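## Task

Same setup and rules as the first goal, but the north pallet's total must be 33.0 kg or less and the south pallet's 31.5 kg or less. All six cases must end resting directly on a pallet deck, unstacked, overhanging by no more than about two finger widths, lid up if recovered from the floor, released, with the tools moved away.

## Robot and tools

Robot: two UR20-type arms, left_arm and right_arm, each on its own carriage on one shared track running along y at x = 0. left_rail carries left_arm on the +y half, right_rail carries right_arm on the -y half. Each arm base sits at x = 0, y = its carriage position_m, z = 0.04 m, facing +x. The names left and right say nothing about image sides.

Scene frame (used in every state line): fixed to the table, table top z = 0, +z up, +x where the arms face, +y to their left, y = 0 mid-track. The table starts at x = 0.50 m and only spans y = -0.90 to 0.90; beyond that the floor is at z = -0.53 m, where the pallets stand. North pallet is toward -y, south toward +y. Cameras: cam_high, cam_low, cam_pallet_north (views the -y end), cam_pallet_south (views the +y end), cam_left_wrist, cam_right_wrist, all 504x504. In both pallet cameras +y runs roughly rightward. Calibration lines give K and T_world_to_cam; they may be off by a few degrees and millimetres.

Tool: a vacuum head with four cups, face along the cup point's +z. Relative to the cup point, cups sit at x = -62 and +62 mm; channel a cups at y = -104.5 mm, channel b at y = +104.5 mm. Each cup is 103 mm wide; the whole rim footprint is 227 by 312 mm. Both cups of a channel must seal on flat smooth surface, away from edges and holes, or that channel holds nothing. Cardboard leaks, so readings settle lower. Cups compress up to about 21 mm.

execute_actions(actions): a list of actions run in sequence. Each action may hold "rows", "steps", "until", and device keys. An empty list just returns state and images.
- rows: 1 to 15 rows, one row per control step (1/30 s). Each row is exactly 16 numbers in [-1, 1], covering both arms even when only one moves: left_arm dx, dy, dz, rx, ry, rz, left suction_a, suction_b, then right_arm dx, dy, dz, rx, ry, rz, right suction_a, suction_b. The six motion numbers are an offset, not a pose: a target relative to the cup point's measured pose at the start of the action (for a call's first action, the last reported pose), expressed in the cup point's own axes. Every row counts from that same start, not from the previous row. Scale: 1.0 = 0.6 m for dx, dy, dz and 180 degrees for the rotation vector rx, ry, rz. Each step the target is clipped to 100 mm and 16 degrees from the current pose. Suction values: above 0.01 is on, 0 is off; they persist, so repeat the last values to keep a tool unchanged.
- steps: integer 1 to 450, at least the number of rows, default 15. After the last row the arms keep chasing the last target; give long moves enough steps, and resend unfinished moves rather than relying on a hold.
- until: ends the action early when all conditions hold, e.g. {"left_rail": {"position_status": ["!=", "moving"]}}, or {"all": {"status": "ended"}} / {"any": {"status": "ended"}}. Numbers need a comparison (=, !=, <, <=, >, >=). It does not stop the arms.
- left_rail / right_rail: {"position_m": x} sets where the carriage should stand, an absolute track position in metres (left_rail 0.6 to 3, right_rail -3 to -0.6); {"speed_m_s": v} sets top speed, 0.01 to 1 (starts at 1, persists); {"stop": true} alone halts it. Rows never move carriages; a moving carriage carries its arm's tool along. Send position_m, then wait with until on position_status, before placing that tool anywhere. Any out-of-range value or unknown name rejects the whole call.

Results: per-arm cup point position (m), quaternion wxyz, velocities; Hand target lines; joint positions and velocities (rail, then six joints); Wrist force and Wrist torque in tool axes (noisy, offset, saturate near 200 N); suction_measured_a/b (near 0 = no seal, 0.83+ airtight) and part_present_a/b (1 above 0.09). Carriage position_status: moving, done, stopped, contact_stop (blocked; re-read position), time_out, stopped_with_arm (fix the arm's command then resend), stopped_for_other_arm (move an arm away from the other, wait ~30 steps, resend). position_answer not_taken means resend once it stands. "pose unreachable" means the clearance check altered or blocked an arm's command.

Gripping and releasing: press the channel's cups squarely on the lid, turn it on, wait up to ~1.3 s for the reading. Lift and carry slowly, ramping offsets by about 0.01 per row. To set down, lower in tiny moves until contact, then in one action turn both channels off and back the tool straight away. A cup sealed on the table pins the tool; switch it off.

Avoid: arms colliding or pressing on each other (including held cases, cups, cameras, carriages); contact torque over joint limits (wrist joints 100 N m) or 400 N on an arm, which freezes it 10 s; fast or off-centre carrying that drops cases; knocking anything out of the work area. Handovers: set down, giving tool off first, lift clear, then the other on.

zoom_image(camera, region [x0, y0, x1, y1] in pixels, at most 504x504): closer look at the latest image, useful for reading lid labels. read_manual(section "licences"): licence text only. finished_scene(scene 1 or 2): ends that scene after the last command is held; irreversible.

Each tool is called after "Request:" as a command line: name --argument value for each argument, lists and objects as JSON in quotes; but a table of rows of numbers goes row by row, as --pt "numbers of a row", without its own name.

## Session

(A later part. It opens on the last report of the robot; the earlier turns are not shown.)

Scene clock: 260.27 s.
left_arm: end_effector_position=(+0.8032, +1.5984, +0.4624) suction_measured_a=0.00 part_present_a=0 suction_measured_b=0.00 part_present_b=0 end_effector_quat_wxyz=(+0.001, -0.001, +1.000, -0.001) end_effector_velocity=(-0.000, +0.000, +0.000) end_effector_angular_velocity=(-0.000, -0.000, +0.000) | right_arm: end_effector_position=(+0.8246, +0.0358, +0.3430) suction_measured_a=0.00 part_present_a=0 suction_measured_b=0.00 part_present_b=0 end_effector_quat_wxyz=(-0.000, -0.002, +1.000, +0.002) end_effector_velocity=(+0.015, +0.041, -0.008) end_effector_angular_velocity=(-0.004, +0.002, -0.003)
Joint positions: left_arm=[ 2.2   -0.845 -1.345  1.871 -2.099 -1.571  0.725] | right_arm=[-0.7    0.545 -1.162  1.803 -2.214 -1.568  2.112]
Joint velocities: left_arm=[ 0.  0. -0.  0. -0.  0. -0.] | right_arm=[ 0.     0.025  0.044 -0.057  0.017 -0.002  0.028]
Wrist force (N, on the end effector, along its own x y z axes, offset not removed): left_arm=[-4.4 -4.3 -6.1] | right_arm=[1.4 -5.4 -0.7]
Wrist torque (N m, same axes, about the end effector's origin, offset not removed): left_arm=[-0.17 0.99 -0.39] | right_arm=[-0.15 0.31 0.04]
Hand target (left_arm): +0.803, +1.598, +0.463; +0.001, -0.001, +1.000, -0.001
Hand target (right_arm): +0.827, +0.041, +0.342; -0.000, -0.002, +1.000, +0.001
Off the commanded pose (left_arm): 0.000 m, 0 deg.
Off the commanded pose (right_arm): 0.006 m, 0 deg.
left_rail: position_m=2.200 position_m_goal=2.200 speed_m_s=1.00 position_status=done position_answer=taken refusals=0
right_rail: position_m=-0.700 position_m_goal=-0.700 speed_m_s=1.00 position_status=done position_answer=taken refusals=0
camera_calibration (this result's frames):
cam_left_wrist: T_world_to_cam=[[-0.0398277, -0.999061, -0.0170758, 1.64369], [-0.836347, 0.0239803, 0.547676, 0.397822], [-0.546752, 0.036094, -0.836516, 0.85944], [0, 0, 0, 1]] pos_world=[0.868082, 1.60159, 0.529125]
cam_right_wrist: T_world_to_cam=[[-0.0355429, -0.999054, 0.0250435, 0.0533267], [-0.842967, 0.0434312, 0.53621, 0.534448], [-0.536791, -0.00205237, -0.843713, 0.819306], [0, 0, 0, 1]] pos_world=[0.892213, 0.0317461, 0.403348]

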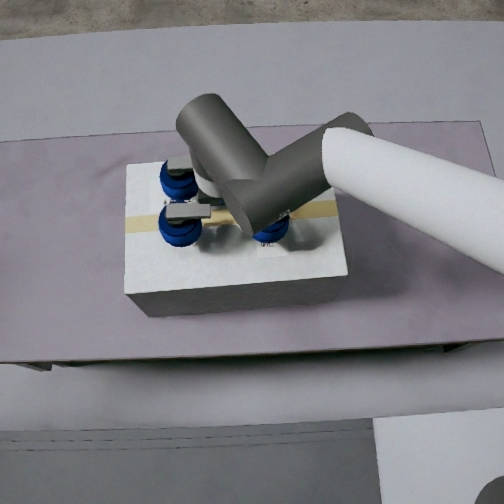

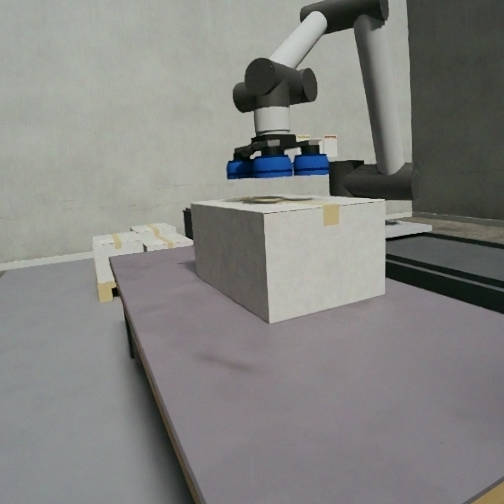

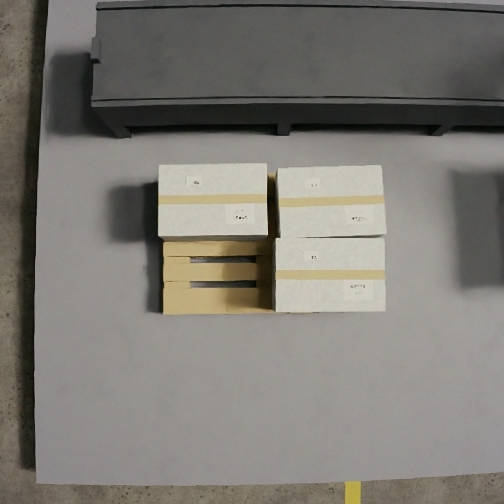

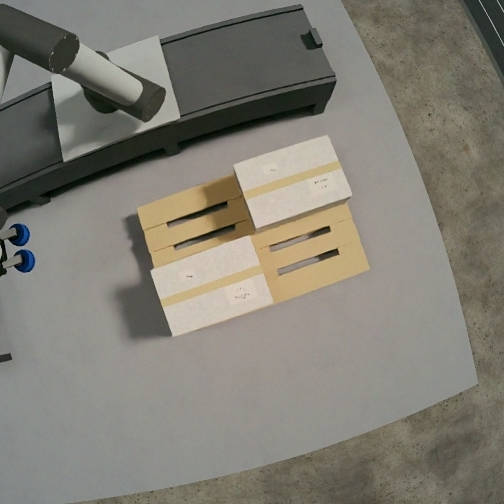

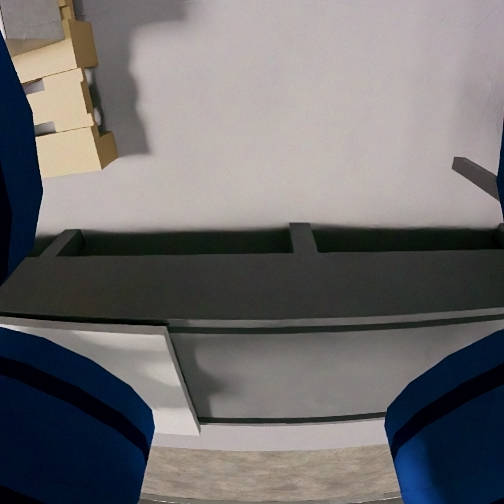

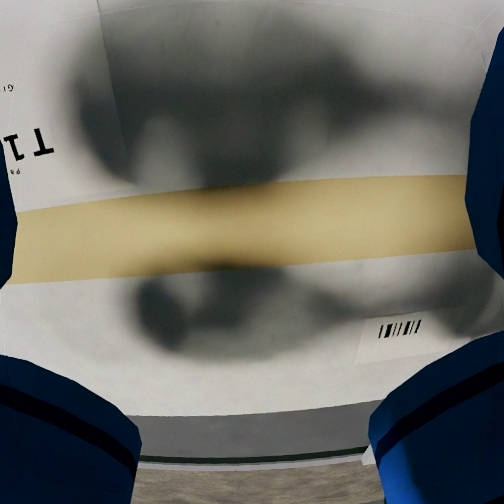

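Good. Descend to ~0.256 with suction.

Request:
execute_actions --actions '[{"rows":[[0,0,0,0,0,0,0,0,0,0,0.05,0,0,0,1,1],[0,0,0,0,0,0,0,0,0,0,0.1,0,0,0,1,1],[0,0,0,0,0,0,0,0,0,0,0.13,0,0,0,1,1],[0,0,0,0,0,0,0,0,0,0,0.145,0,0,0,1,1]],"steps":50}]'

Scene clock: 267.13 s.
left_arm: end_effector_position=(+0.8031, +1.5984, +0.4625) suction_measured_a=0.00 part_present_a=0 suction_measured_b=0.00 part_present_b=0 end_effector_quat_wxyz=(+0.001, -0.001, +1.000, -0.001) end_effector_velocity=(+0.000, -0.000, -0.000) end_effector_angular_velocity=(+0.000, +0.000, -0.000) | right_arm: end_effector_position=(+0.8247, +0.0360, +0.2560) suction_measured_a=0.86 part_present_a=1 suction_measured_b=0.86 part_present_b=1 end_effector_quat_wxyz=(-0.000, -0.002, +1.000, +0.002) end_effector_velocity=(-0.000, -0.000, -0.000) end_effector_angular_velocity=(-0.000, +0.000, -0.000)
Joint positions: left_arm=[ 2.2   -0.845 -1.345  1.871 -2.099 -1.571  0.725] | right_arm=[-0.7    0.545 -1.094  1.847 -2.325 -1.568  2.112]
Joint velocities: left_arm=[ 0. -0.  0.  0. -0.  0. -0.] | right_arm=[ 0.  0.  0.  0. -0. -0.  0.]
Wrist force (N, on the end effector, along its own x y z axes, offset not removed): left_arm=[-6.2 -3.3 -4.8] | right_arm=[-0.8 -0.6 -37.5]
Wrist torque (N m, same axes, about the end effector's origin, offset not removed): left_arm=[0.05 1.39 -0.43] | right_arm=[-3.93 1.30 0.22]
Hand target (left_arm): +0.803, +1.598, +0.462; +0.001, -0.001, +1.000, -0.001
Hand target (right_arm): +0.825, +0.036, +0.256; -0.000, -0.002, +1.000, +0.002
Off the commanded pose (left_arm): 0.000 m, 0 deg.
Off the commanded pose (right_arm): 0.000 m, 0 deg.
left_rail: position_m=2.200 position_m_goal=2.200 speed_m_s=1.00 position_status=done position_answer=taken refusals=0
right_rail: position_m=-0.700 position_m_goal=-0.700 speed_m_s=1.00 position_status=done position_answer=taken refusals=0
camera_calibration (this result's frames):
cam_left_wrist: T_world_to_cam=[[-0.0398216, -0.999062, -0.0170199, 1.64369], [-0.836375, 0.0240077, 0.547631, 0.397772], [-0.546709, 0.0360426, -0.836547, 0.859551], [0, 0, 0, 1]] pos_world=[0.868065, 1.60162, 0.529197]
cam_right_wrist: T_world_to_cam=[[-0.0355561, -0.999054, 0.0250377, 0.0557012], [-0.842971, 0.0434392, 0.536202, 0.58116], [-0.536783, -0.0020408, -0.843718, 0.74588], [0, 0, 0, 1]] pos_world=[0.892257, 0.0319256, 0.316299]

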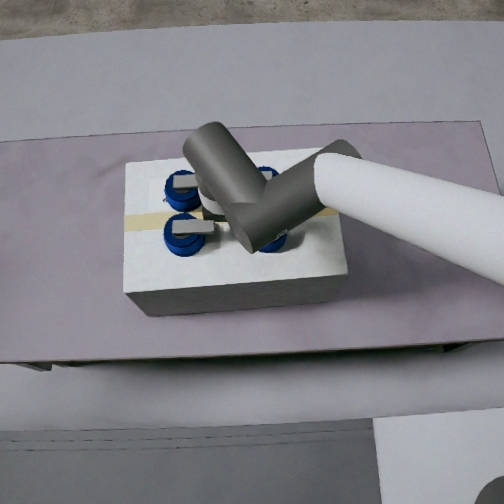

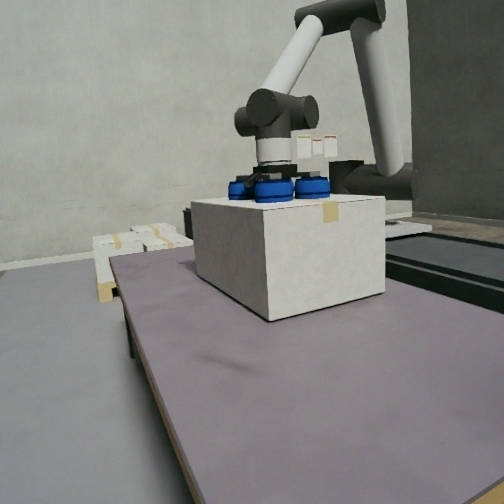

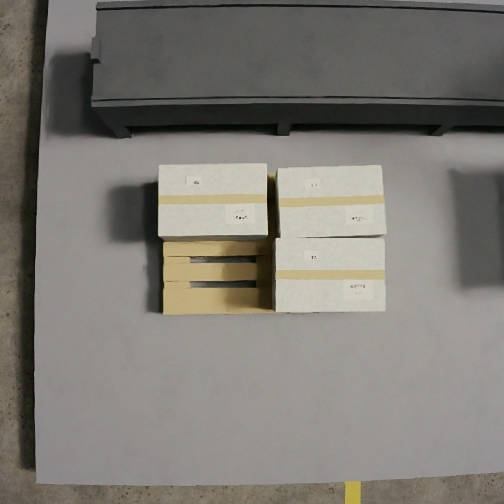

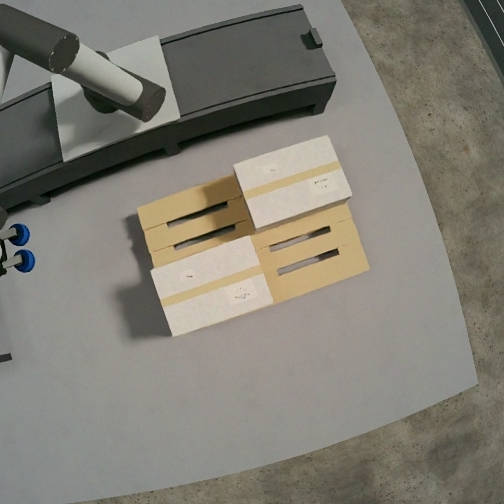

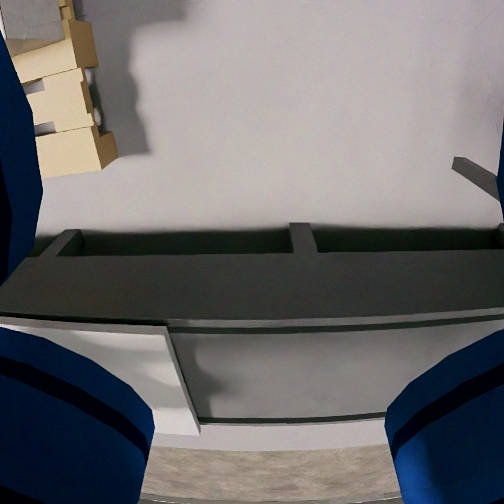

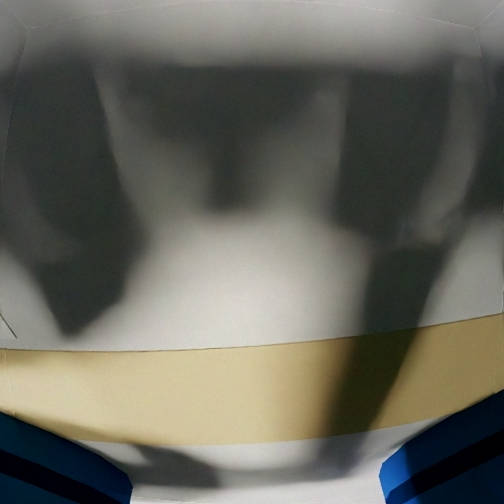

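Request:
execute_actions --actions '[{"rows":[[0,0,0,0,0,0,0,0,0,0,-0.05,0,0,0,1,1],[0,0,0,0,0,0,0,0,0,0,-0.15,0,0,0,1,1],[0,0,0,0,0,0,0,0,0,0,-0.27,0,0,0,1,1],[0,0,0,0,0,0,0,0,0,0,-0.34,0,0,0,1,1]],"steps":45},{"rows":[[0,0,0,0,0,0,0,0,-0.09,-0.15,0,0,0,0,1,1],[0,0,0,0,0,0,0,0,-0.23,-0.4,0,0,0,0,1,1],[0,0,0,0,0,0,0,0,-0.4,-0.7,0,0,0,0,1,1],[0,0,0,0,0,0,0,0,-0.583,-1,0,0,0,0,1,1]],"steps":55},{"right_rail":{"position_m":-2.956,"speed_m_s":0.7},"steps":250,"until":{"right_rail":{"position_status":["!=","moving"]}}}]'

Scene clock: 283.33 s.
left_arm: end_effector_position=(+0.8032, +1.5984, +0.4624) suction_measured_a=0.00 part_present_a=0 suction_measured_b=0.00 part_present_b=0 end_effector_quat_wxyz=(+0.001, -0.001, +1.000, -0.001) end_effector_velocity=(+0.000, -0.000, -0.000) end_effector_angular_velocity=(+0.000, +0.000, -0.000) | right_arm: end_effector_position=(+1.1765, -2.8200, +0.4587) suction_measured_a=0.86 part_present_a=1 suction_measured_b=0.86 part_present_b=1 end_effector_quat_wxyz=(+0.000, -0.002, +1.000, +0.002) end_effector_velocity=(-0.000, +0.002, -0.000) end_effector_angular_velocity=(+0.000, -0.000, +0.001)
Joint positions: left_arm=[ 2.2   -0.845 -1.345  1.871 -2.099 -1.571  0.725] | right_arm=[-2.956 -0.056 -1.151  1.6   -2.02  -1.567  1.511]
Joint velocities: left_arm=[ 0.  0.  0. -0.  0. -0.  0.] | right_arm=[ 0.     0.001 -0.    -0.     0.     0.     0.   ]
Wrist force (N, on the end effector, along its own x y z axes, offset not removed): left_arm=[-5.2 -6.2 -2.7] | right_arm=[1.4 -8.6 -43.2]
Wrist torque (N m, same axes, about the end effector's origin, offset not removed): left_arm=[-0.44 1.14 -0.35] | right_arm=[-3.19 1.07 0.23]
Hand target (left_arm): +0.803, +1.598, +0.462; +0.001, -0.001, +1.000, -0.001
Hand target (right_arm): +1.177, -2.820, +0.459; +0.000, -0.002, +1.000, +0.002
Off the commanded pose (left_arm): 0.000 m, 0 deg.
Off the commanded pose (right_arm): 0.001 m, 0 deg.
left_rail: position_m=2.200 position_m_goal=2.200 speed_m_s=1.00 position_status=done position_answer=taken refusals=0
right_rail: position_m=-2.956 position_m_goal=-2.956 speed_m_s=0.70 position_status=done position_answer=taken refusals=0
camera_calibration (this result's frames):
cam_left_wrist: T_world_to_cam=[[-0.0398226, -0.999061, -0.0170758, 1.64369], [-0.836347, 0.023976, 0.547676, 0.397832], [-0.546752, 0.0360912, -0.836516, 0.859446], [0, 0, 0, 1]] pos_world=[0.868085, 1.60159, 0.529125]
cam_right_wrist: T_world_to_cam=[[-0.0356233, -0.999057, 0.0248208, -2.78993], [-0.843204, 0.0433786, 0.535841, 0.893416], [-0.536412, -0.0018406, -0.843954, 1.10017], [0, 0, 0, 1]] pos_world=[1.24409, -2.82403, 0.519012]

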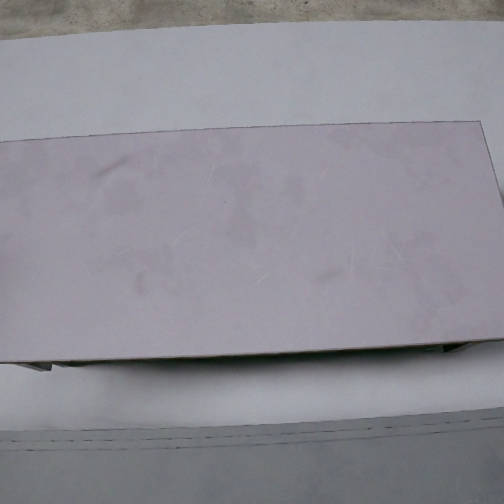

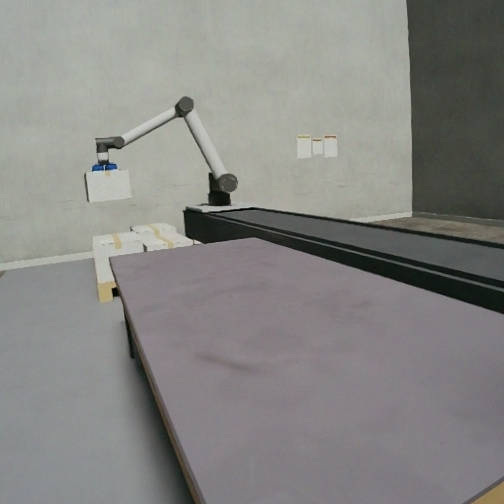

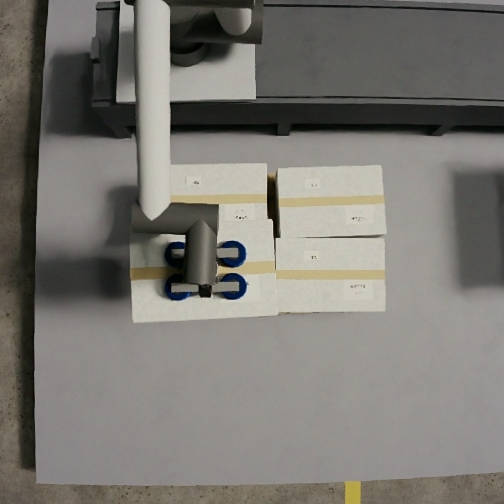

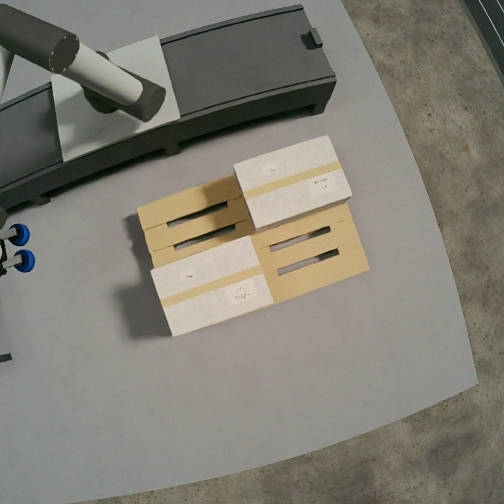

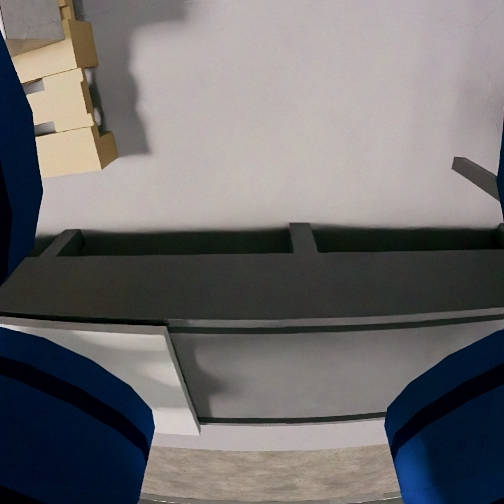

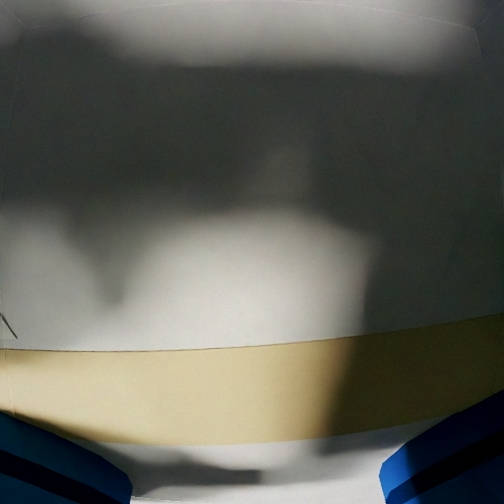

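Request:
execute_actions --actions '[{"rows":[[0,0,0,0,0,0,0,0,0,0,0.1,0,0,0,1,1],[0,0,0,0,0,0,0,0,0,0,0.25,0,0,0,1,1],[0,0,0,0,0,0,0,0,0,0,0.4,0,0,0,1,1],[0,0,0,0,0,0,0,0,0,0,0.5,0,0,0,1,1]],"steps":45}]'

Scene clock: 289.40 s.
left_arm: end_effector_position=(+0.8032, +1.5984, +0.4624) suction_measured_a=0.00 part_present_a=0 suction_measured_b=0.00 part_present_b=0 end_effector_quat_wxyz=(+0.001, -0.001, +1.000, -0.001) end_effector_velocity=(+0.000, -0.000, -0.000) end_effector_angular_velocity=(+0.000, +0.000, +0.000) | right_arm: end_effector_position=(+1.1766, -2.8192, +0.1586) suction_measured_a=0.86 part_present_a=1 suction_measured_b=0.86 part_present_b=1 end_effector_quat_wxyz=(+0.000, -0.002, +1.000, +0.002) end_effector_velocity=(+0.000, +0.000, -0.001) end_effector_angular_velocity=(+0.000, +0.000, +0.000)
Joint positions: left_arm=[ 2.2   -0.845 -1.345  1.871 -2.099 -1.571  0.725] | right_arm=[-2.956 -0.056 -0.944  1.754 -2.381 -1.567  1.512]
Joint velocities: left_arm=[ 0.  0.  0. -0.  0. -0. -0.] | right_arm=[ 0.     0.     0.001 -0.    -0.     0.     0.   ]
Wrist force (N, on the end effector, along its own x y z axes, offset not removed): left_arm=[-7.3 -5.5 -7.1] | right_arm=[-0.8 2.7 -37.8]
Wrist torque (N m, same axes, about the end effector's origin, offset not removed): left_arm=[-0.25 1.42 -0.40] | right_arm=[-3.39 1.13 0.24]
Hand target (left_arm): +0.803, +1.598, +0.462; +0.001, -0.001, +1.000, -0.001
Hand target (right_arm): +1.177, -2.819, +0.159; +0.000, -0.002, +1.000, +0.002
Off the commanded pose (left_arm): 0.000 m, 0 deg.
Off the commanded pose (right_arm): 0.000 m, 0 deg.
left_rail: position_m=2.200 position_m_goal=2.200 speed_m_s=1.00 position_status=done position_answer=taken refusals=0
right_rail: position_m=-2.956 position_m_goal=-2.956 speed_m_s=0.70 position_status=done position_answer=taken refusals=0
camera_calibration (this result's frames):
cam_left_wrist: T_world_to_cam=[[-0.0398224, -0.999061, -0.0170757, 1.64369], [-0.836347, 0.0239759, 0.547676, 0.397832], [-0.546752, 0.036091, -0.836516, 0.859446], [0, 0, 0, 1]] pos_world=[0.868085, 1.60159, 0.529125]
cam_right_wrist: T_world_to_cam=[[-0.0356273, -0.999057, 0.024822, -2.78174], [-0.843226, 0.0433826, 0.535806, 1.05432], [-0.536378, -0.00184118, -0.843976, 0.846957], [0, 0, 0, 1]] pos_world=[1.24421, -2.8233, 0.218949]

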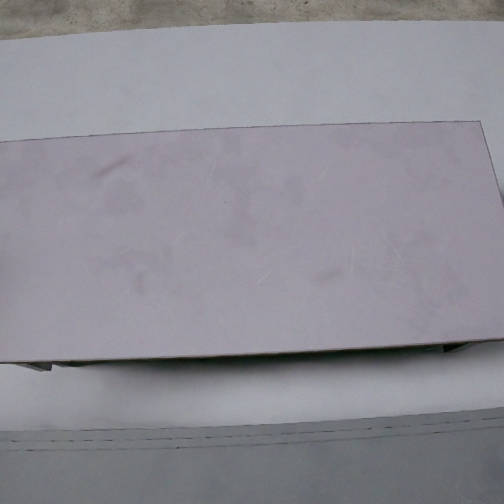

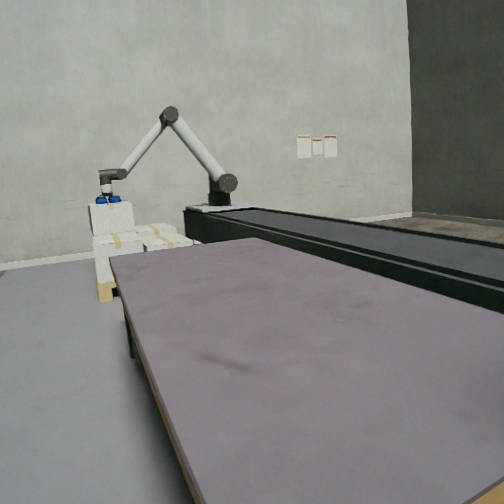

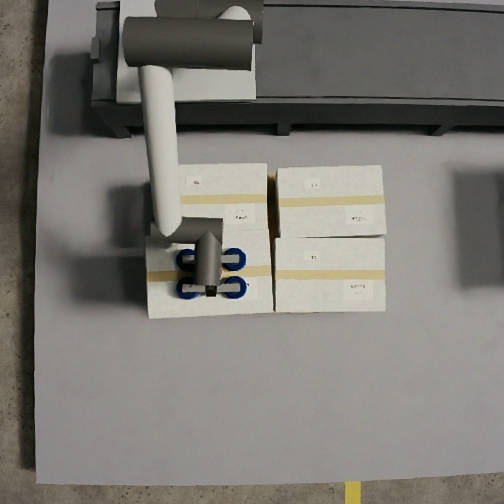

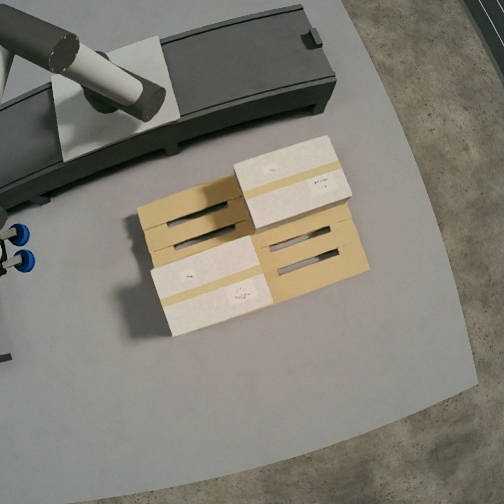

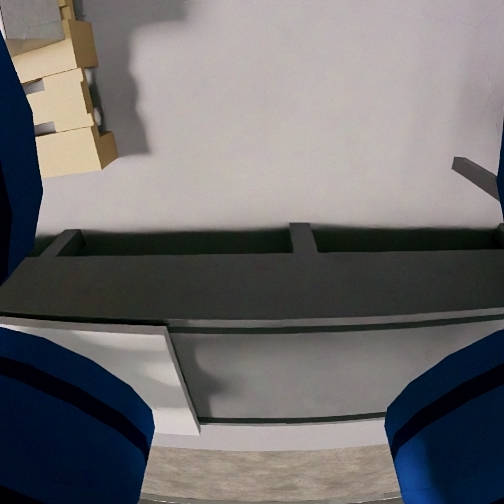

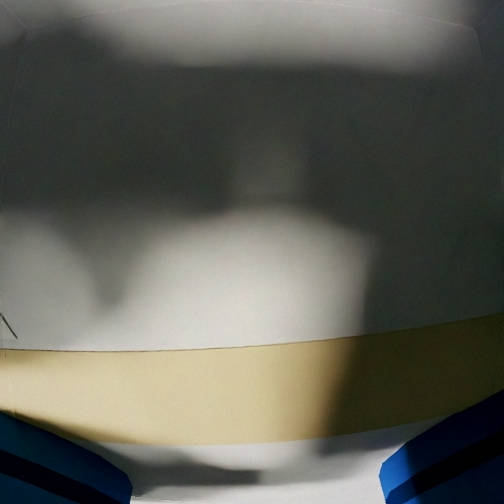

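Request:
execute_actions --actions '[{"rows":[[0,0,0,0,0,0,0,0,0,0,0,0,0,0.014,1,1]],"steps":15},{"rows":[[0,0,0,0,0,0,0,0,0,0,0.1,0,0,0,1,1],[0,0,0,0,0,0,0,0,0,0,0.25,0,0,0,1,1],[0,0,0,0,0,0,0,0,0,0,0.35,0,0,0,1,1],[0,0,0,0,0,0,0,0,0,0,0.41,0,0,0,1,1]],"steps":45}]'

Scene clock: 296.40 s.
left_arm: end_effector_position=(+0.8032, +1.5984, +0.4624) suction_measured_a=0.00 part_present_a=0 suction_measured_b=0.00 part_present_b=0 end_effector_quat_wxyz=(+0.001, -0.001, +1.000, -0.001) end_effector_velocity=(+0.000, +0.000, -0.000) end_effector_angular_velocity=(+0.000, -0.000, -0.000) | right_arm: end_effector_position=(+1.1767, -2.8186, -0.0876) suction_measured_a=0.86 part_present_a=1 suction_measured_b=0.86 part_present_b=1 end_effector_quat_wxyz=(+0.000, +0.019, +1.000, +0.002) end_effector_velocity=(-0.000, +0.000, -0.000) end_effector_angular_velocity=(+0.000, +0.000, +0.000)
Joint positions: left_arm=[ 2.2   -0.845 -1.345  1.871 -2.099 -1.571  0.725] | right_arm=[-2.956 -0.055 -0.709  1.773 -2.635 -1.567  1.555]
Joint velocities: left_arm=[ 0.  0.  0.  0. -0.  0.  0.] | right_arm=[ 0.  0.  0. -0. -0.  0.  0.]
Wrist force (N, on the end effector, along its own x y z axes, offset not removed): left_arm=[-8.2 -2.6 -2.0] | right_arm=[-0.1 1.4 -33.5]
Wrist torque (N m, same axes, about the end effector's origin, offset not removed): left_arm=[0.09 1.51 -0.49] | right_arm=[-3.66 1.24 0.28]
Hand target (left_arm): +0.803, +1.598, +0.462; +0.001, -0.001, +1.000, -0.001
Hand target (right_arm): +1.177, -2.818, -0.088; +0.000, +0.019, +1.000, +0.002
Off the commanded pose (left_arm): 0.000 m, 0 deg.
Off the commanded pose (right_arm): 0.000 m, 0 deg.
left_rail: position_m=2.200 position_m_goal=2.200 speed_m_s=1.00 position_status=done position_answer=taken refusals=0
right_rail: position_m=-2.956 position_m_goal=-2.956 speed_m_s=0.70 position_status=done position_answer=taken refusals=0
camera_calibration (this result's frames):
cam_left_wrist: T_world_to_cam=[[-0.0398225, -0.999061, -0.0170756, 1.64369], [-0.836347, 0.0239761, 0.547676, 0.397832], [-0.546752, 0.036091, -0.836516, 0.859446], [0, 0, 0, 1]] pos_world=[0.868085, 1.60159, 0.529125]
cam_right_wrist: T_world_to_cam=[[-0.0779038, -0.996654, 0.0247233, -2.71846], [-0.840573, 0.0789975, 0.535907, 1.28354], [-0.536067, 0.0209675, -0.843915, 0.703132], [0, 0, 0, 1]] pos_world=[1.24406, -2.82551, -0.0272682]

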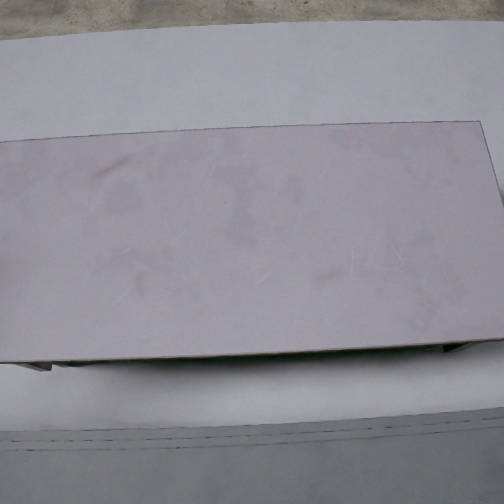

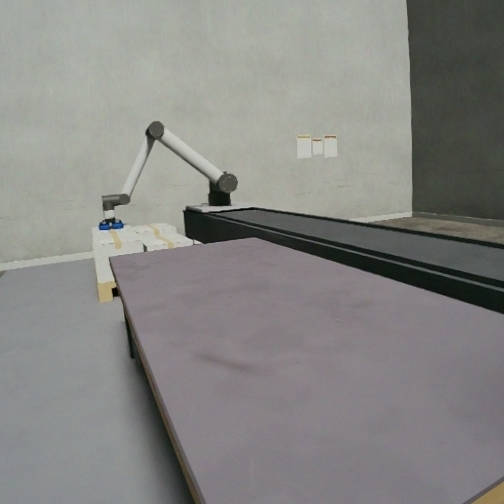

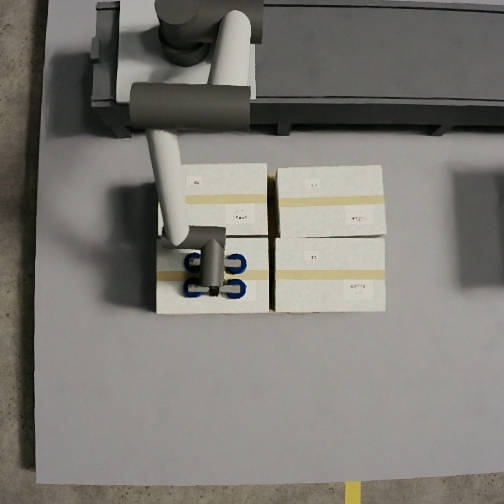

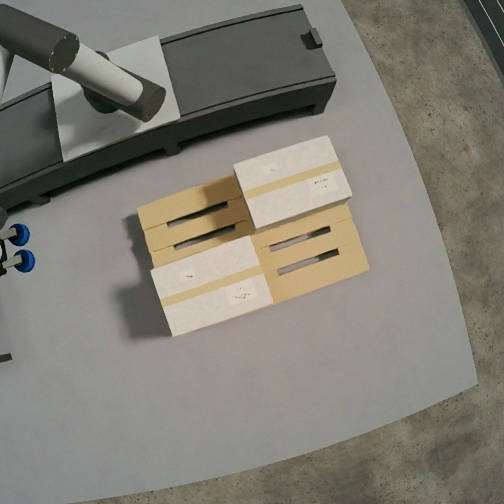

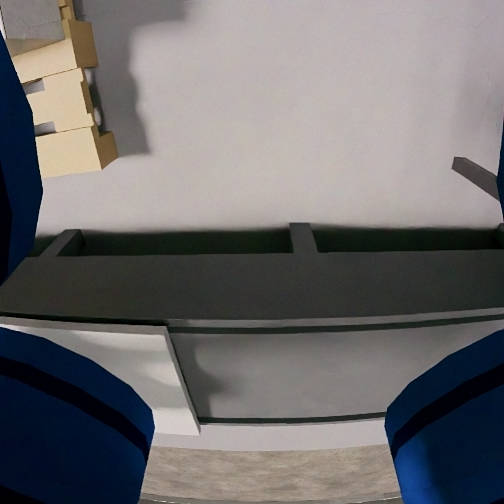

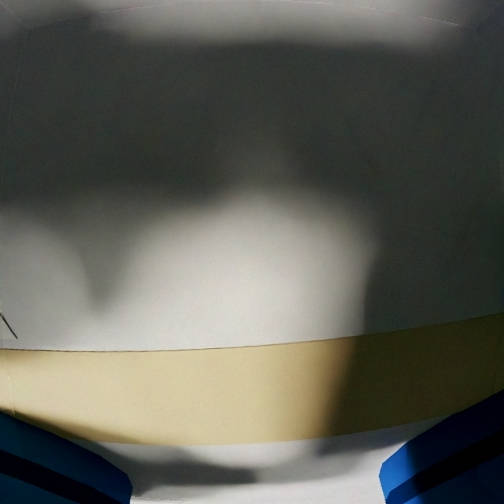

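Request:
execute_actions --actions '[{"rows":[[0,0,0,0,0,0,0,0,0,0.017,0.03,0,0,0,1,1],[0,0,0,0,0,0,0,0,0,0.017,0.06,0,0,0,1,1]],"steps":25}]'

Scene clock: 301.30 s.
left_arm: end_effector_position=(+0.8032, +1.5984, +0.4624) suction_measured_a=0.00 part_present_a=0 suction_measured_b=0.00 part_present_b=0 end_effector_quat_wxyz=(+0.001, -0.001, +1.000, -0.001) end_effector_velocity=(+0.000, -0.000, -0.000) end_effector_angular_velocity=(+0.000, +0.000, -0.000) | right_arm: end_effector_position=(+1.1771, -2.8083, -0.1235) suction_measured_a=0.86 part_present_a=1 suction_measured_b=0.86 part_present_b=1 end_effector_quat_wxyz=(+0.000, +0.019, +1.000, +0.002) end_effector_velocity=(+0.000, +0.000, -0.001) end_effector_angular_velocity=(-0.000, -0.000, +0.000)
Joint positions: left_arm=[ 2.2   -0.845 -1.345  1.871 -2.099 -1.571  0.725] | right_arm=[-2.956 -0.046 -0.671  1.765 -2.665 -1.567  1.564]
Joint velocities: left_arm=[ 0. -0.  0. -0.  0.  0.  0.] | right_arm=[ 0.     0.     0.001 -0.    -0.001 -0.     0.   ]
Wrist force (N, on the end effector, along its own x y z axes, offset not removed): left_arm=[-1.7 -1.3 -4.0] | right_arm=[3.2 -1.5 -35.4]
Wrist torque (N m, same axes, about the end effector's origin, offset not removed): left_arm=[0.16 0.64 -0.49] | right_arm=[-4.07 0.77 0.31]
Hand target (left_arm): +0.803, +1.598, +0.462; +0.001, -0.001, +1.000, -0.001
Hand target (right_arm): +1.177, -2.808, -0.124; +0.000, +0.019, +1.000, +0.002
Off the commanded pose (left_arm): 0.000 m, 0 deg.
Off the commanded pose (right_arm): 0.000 m, 0 deg.
left_rail: position_m=2.200 position_m_goal=2.200 speed_m_s=1.00 position_status=done position_answer=taken refusals=0
right_rail: position_m=-2.956 position_m_goal=-2.956 speed_m_s=0.70 position_status=done position_answer=taken refusals=0
camera_calibration (this result's frames):
cam_left_wrist: T_world_to_cam=[[-0.0398223, -0.999061, -0.0170756, 1.64369], [-0.836347, 0.0239759, 0.547676, 0.397832], [-0.546752, 0.0360909, -0.836516, 0.859446], [0, 0, 0, 1]] pos_world=[0.868085, 1.60159, 0.529125]
cam_right_wrist: T_world_to_cam=[[-0.0779059, -0.996654, 0.0247215, -2.70732], [-0.840578, 0.0789985, 0.535899, 1.3023], [-0.536059, 0.0209693, -0.84392, 0.672857], [0, 0, 0, 1]] pos_world=[1.24446, -2.81525, -0.0631339]

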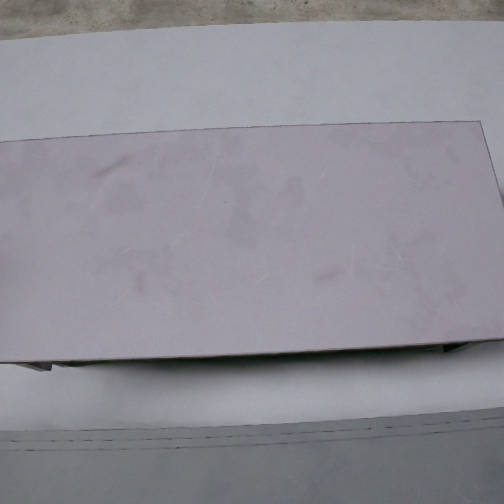

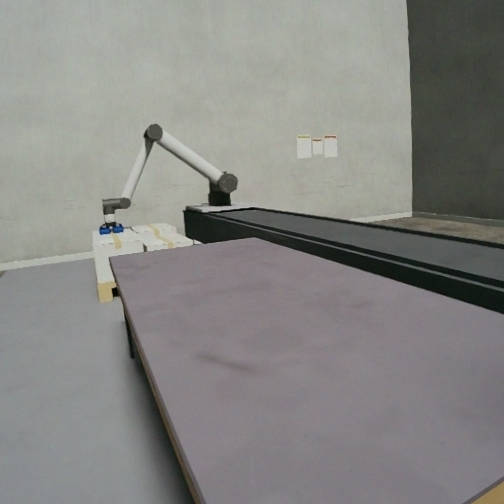

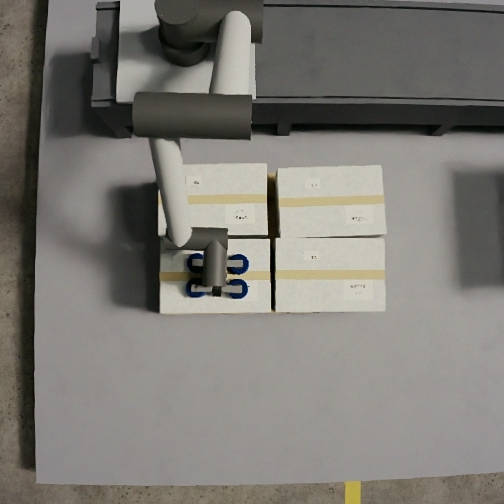

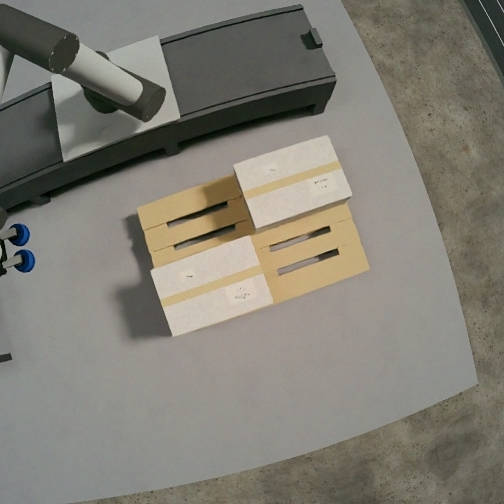

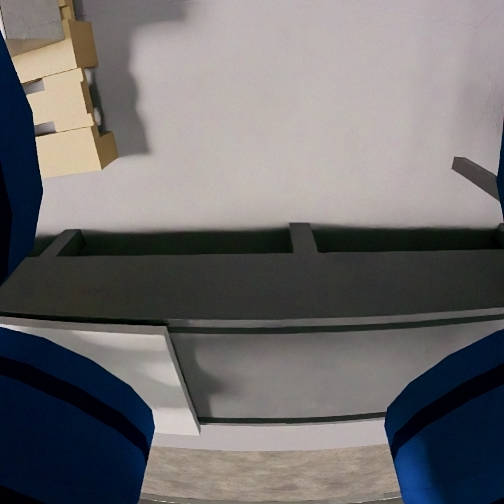

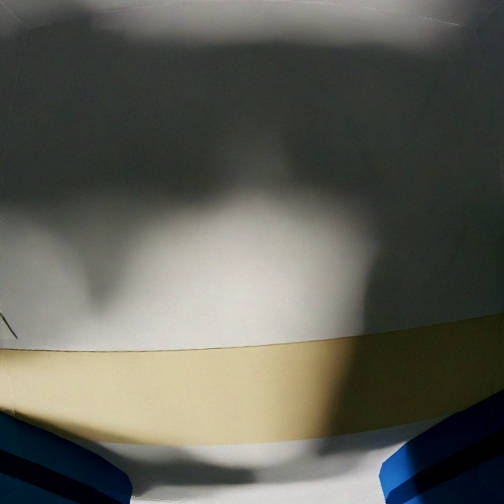

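Request:
execute_actions --actions '[{"rows":[[0,0,0,0,0,0,0,0,0,0,0.015,0,0,0,1,1]],"steps":20}]'

Scene clock: 304.60 s.
left_arm: end_effector_position=(+0.8032, +1.5984, +0.4624) suction_measured_a=0.00 part_present_a=0 suction_measured_b=0.00 part_present_b=0 end_effector_quat_wxyz=(+0.001, -0.001, +1.000, -0.001) end_effector_velocity=(-0.000, +0.000, +0.000) end_effector_angular_velocity=(-0.000, -0.000, +0.000) | right_arm: end_effector_position=(+1.1771, -2.8083, -0.1324) suction_measured_a=0.86 part_present_a=1 suction_measured_b=0.86 part_present_b=1 end_effector_quat_wxyz=(+0.000, +0.019, +1.000, +0.002) end_effector_velocity=(+0.000, -0.000, -0.001) end_effector_angular_velocity=(-0.000, -0.000, +0.000)
Joint positions: left_arm=[ 2.2   -0.845 -1.345  1.871 -2.099 -1.571  0.725] | right_arm=[-2.956 -0.046 -0.662  1.763 -2.672 -1.567  1.564]
Joint velocities: left_arm=[ 0. -0. -0.  0. -0.  0. -0.] | right_arm=[ 0.    -0.     0.001 -0.    -0.001  0.    -0.   ]
Wrist force (N, on the end effector, along its own x y z axes, offset not removed): left_arm=[-9.8 -0.8 -6.9] | right_arm=[-0.8 0.5 -39.5]
Wrist torque (N m, same axes, about the end effector's origin, offset not removed): left_arm=[0.37 1.77 -0.49] | right_arm=[-3.83 1.39 0.14]
Hand target (left_arm): +0.803, +1.598, +0.462; +0.001, -0.001, +1.000, -0.001
Hand target (right_arm): +1.177, -2.808, -0.132; +0.000, +0.019, +1.000, +0.002
Off the commanded pose (left_arm): 0.000 m, 0 deg.
Off the commanded pose (right_arm): 0.000 m, 0 deg.
left_rail: position_m=2.200 position_m_goal=2.200 speed_m_s=1.00 position_status=done position_answer=taken refusals=0
right_rail: position_m=-2.956 position_m_goal=-2.956 speed_m_s=0.70 position_status=done position_answer=taken refusals=0
camera_calibration (this result's frames):
cam_left_wrist: T_world_to_cam=[[-0.0398224, -0.999061, -0.0170756, 1.64369], [-0.836347, 0.023976, 0.547676, 0.397832], [-0.546752, 0.0360909, -0.836516, 0.859446], [0, 0, 0, 1]] pos_world=[0.868085, 1.60159, 0.529125]
cam_right_wrist: T_world_to_cam=[[-0.0779083, -0.996653, 0.024741, -2.70706], [-0.840578, 0.0790111, 0.535897, 1.30711], [-0.536058, 0.020954, -0.843921, 0.665283], [0, 0, 0, 1]] pos_world=[1.24446, -2.81522, -0.0720561]

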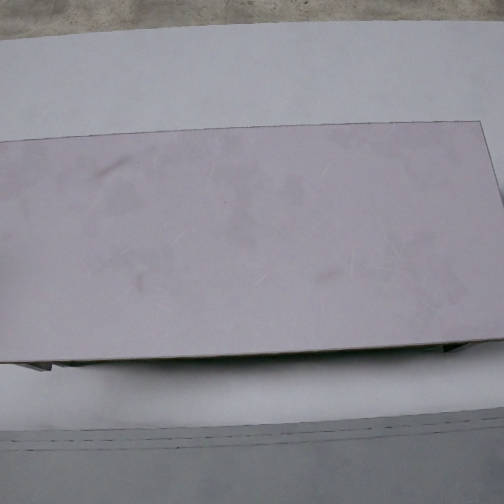

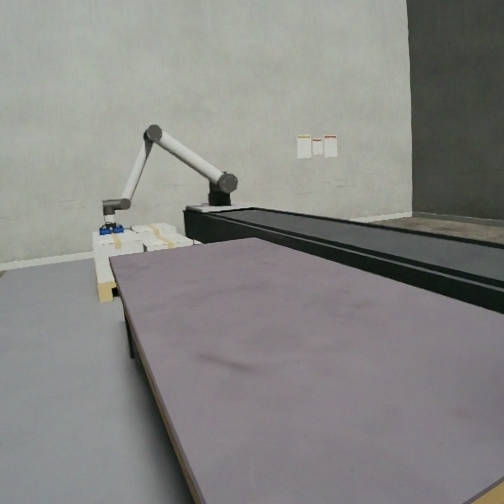

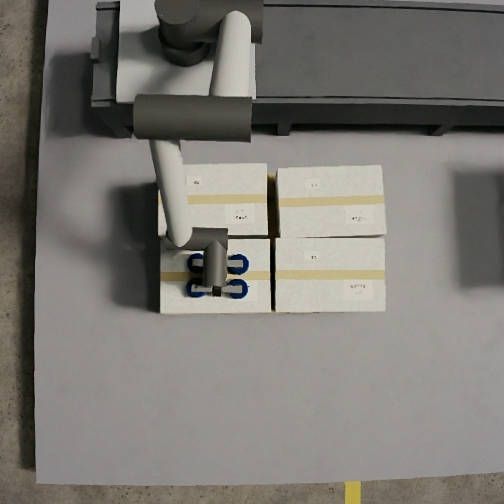

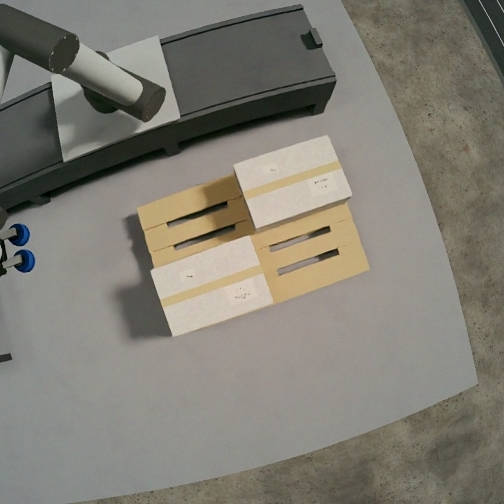

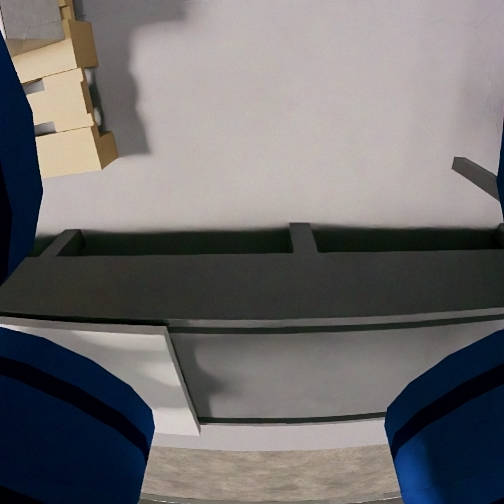

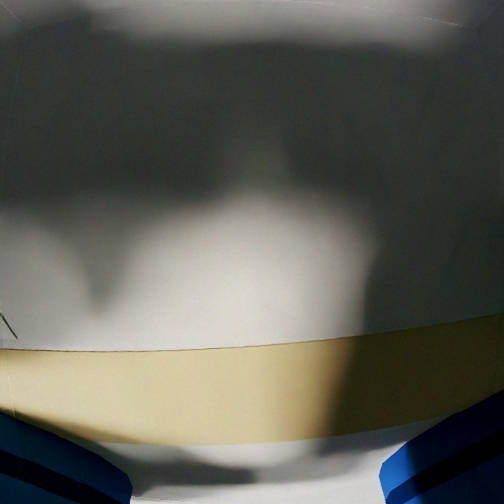

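Request:
execute_actions --actions '[{"rows":[[0,0,0,0,0,0,0,0,0,0,0.008,0,0,0,1,1]],"steps":20}]'

Scene clock: 307.47 s.
left_arm: end_effector_position=(+0.8032, +1.5984, +0.4624) suction_measured_a=0.00 part_present_a=0 suction_measured_b=0.00 part_present_b=0 end_effector_quat_wxyz=(+0.001, -0.001, +1.000, -0.001) end_effector_velocity=(+0.000, -0.000, -0.000) end_effector_angular_velocity=(+0.000, +0.000, -0.000) | right_arm: end_effector_position=(+1.1772, -2.8083, -0.1369) suction_measured_a=0.86 part_present_a=1 suction_measured_b=0.86 part_present_b=1 end_effector_quat_wxyz=(+0.000, +0.019, +1.000, +0.002) end_effector_velocity=(+0.000, +0.000, -0.000) end_effector_angular_velocity=(-0.000, -0.000, +0.000)
Joint positions: left_arm=[ 2.2   -0.845 -1.345  1.871 -2.099 -1.571  0.725] | right_arm=[-2.956 -0.046 -0.657  1.762 -2.677 -1.567  1.564]
Joint velocities: left_arm=[ 0.  0.  0. -0.  0.  0.  0.] | right_arm=[ 0.  0.  0. -0. -0.  0.  0.]
Wrist force (N, on the end effector, along its own x y z axes, offset not removed): left_arm=[-4.4 -3.3 -9.4] | right_arm=[31.9 21.3 -87.7]
Wrist torque (N m, same axes, about the end effector's origin, offset not removed): left_arm=[-0.04 1.14 -0.22] | right_arm=[4.52 0.17 4.97]
Hand target (left_arm): +0.803, +1.598, +0.462; +0.001, -0.001, +1.000, -0.001
Hand target (right_arm): +1.177, -2.808, -0.137; +0.000, +0.019, +1.000, +0.002
Off the commanded pose (left_arm): 0.000 m, 0 deg.
Off the commanded pose (right_arm): 0.000 m, 0 deg.
left_rail: position_m=2.200 position_m_goal=2.200 speed_m_s=1.00 position_status=done position_answer=taken refusals=0
right_rail: position_m=-2.956 position_m_goal=-2.956 speed_m_s=0.70 position_status=done position_answer=taken refusals=0
camera_calibration (this result's frames):
cam_left_wrist: T_world_to_cam=[[-0.0398225, -0.999061, -0.0170759, 1.64369], [-0.836347, 0.0239759, 0.547676, 0.397832], [-0.546752, 0.0360912, -0.836516, 0.859446], [0, 0, 0, 1]] pos_world=[0.868085, 1.60159, 0.529125]
cam_right_wrist: T_world_to_cam=[[-0.0778983, -0.996655, 0.0247131, -2.70694], [-0.84066, 0.0789908, 0.535772, 1.30962], [-0.535932, 0.0209604, -0.844001, 0.661321], [0, 0, 0, 1]] pos_world=[1.2445, -2.8152, -0.0766067]

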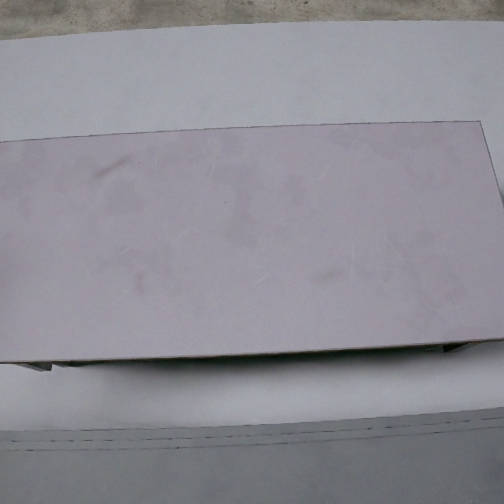

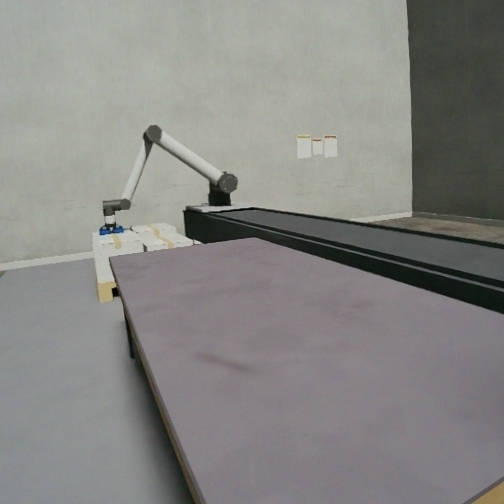

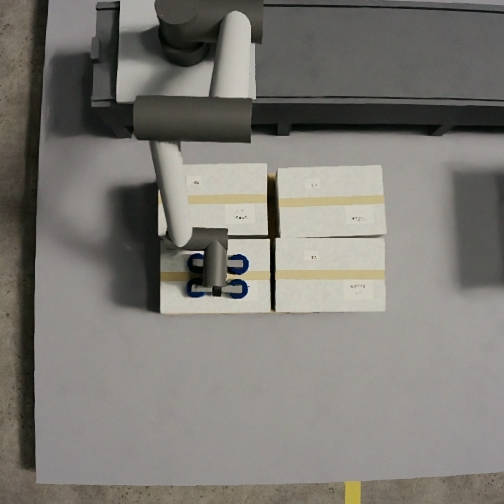

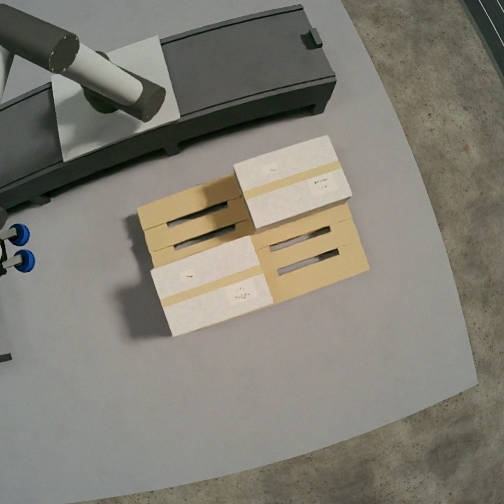

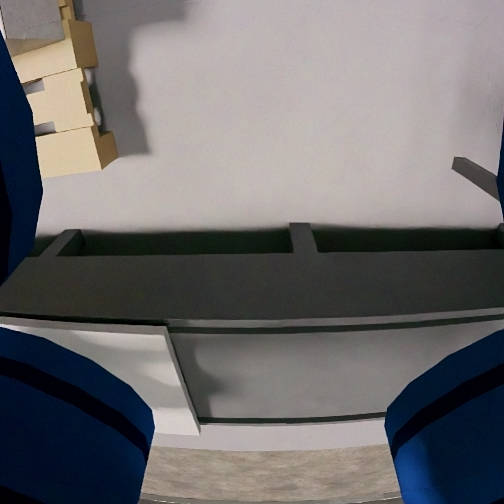

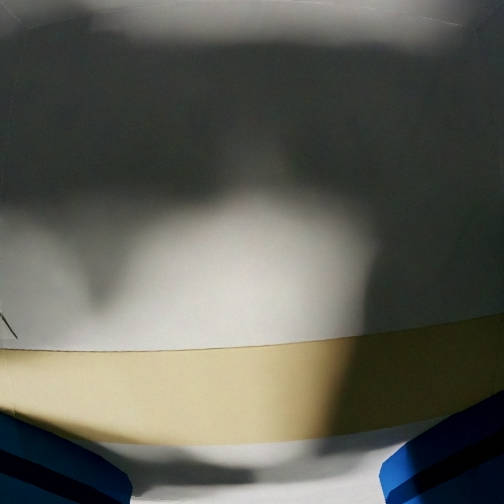

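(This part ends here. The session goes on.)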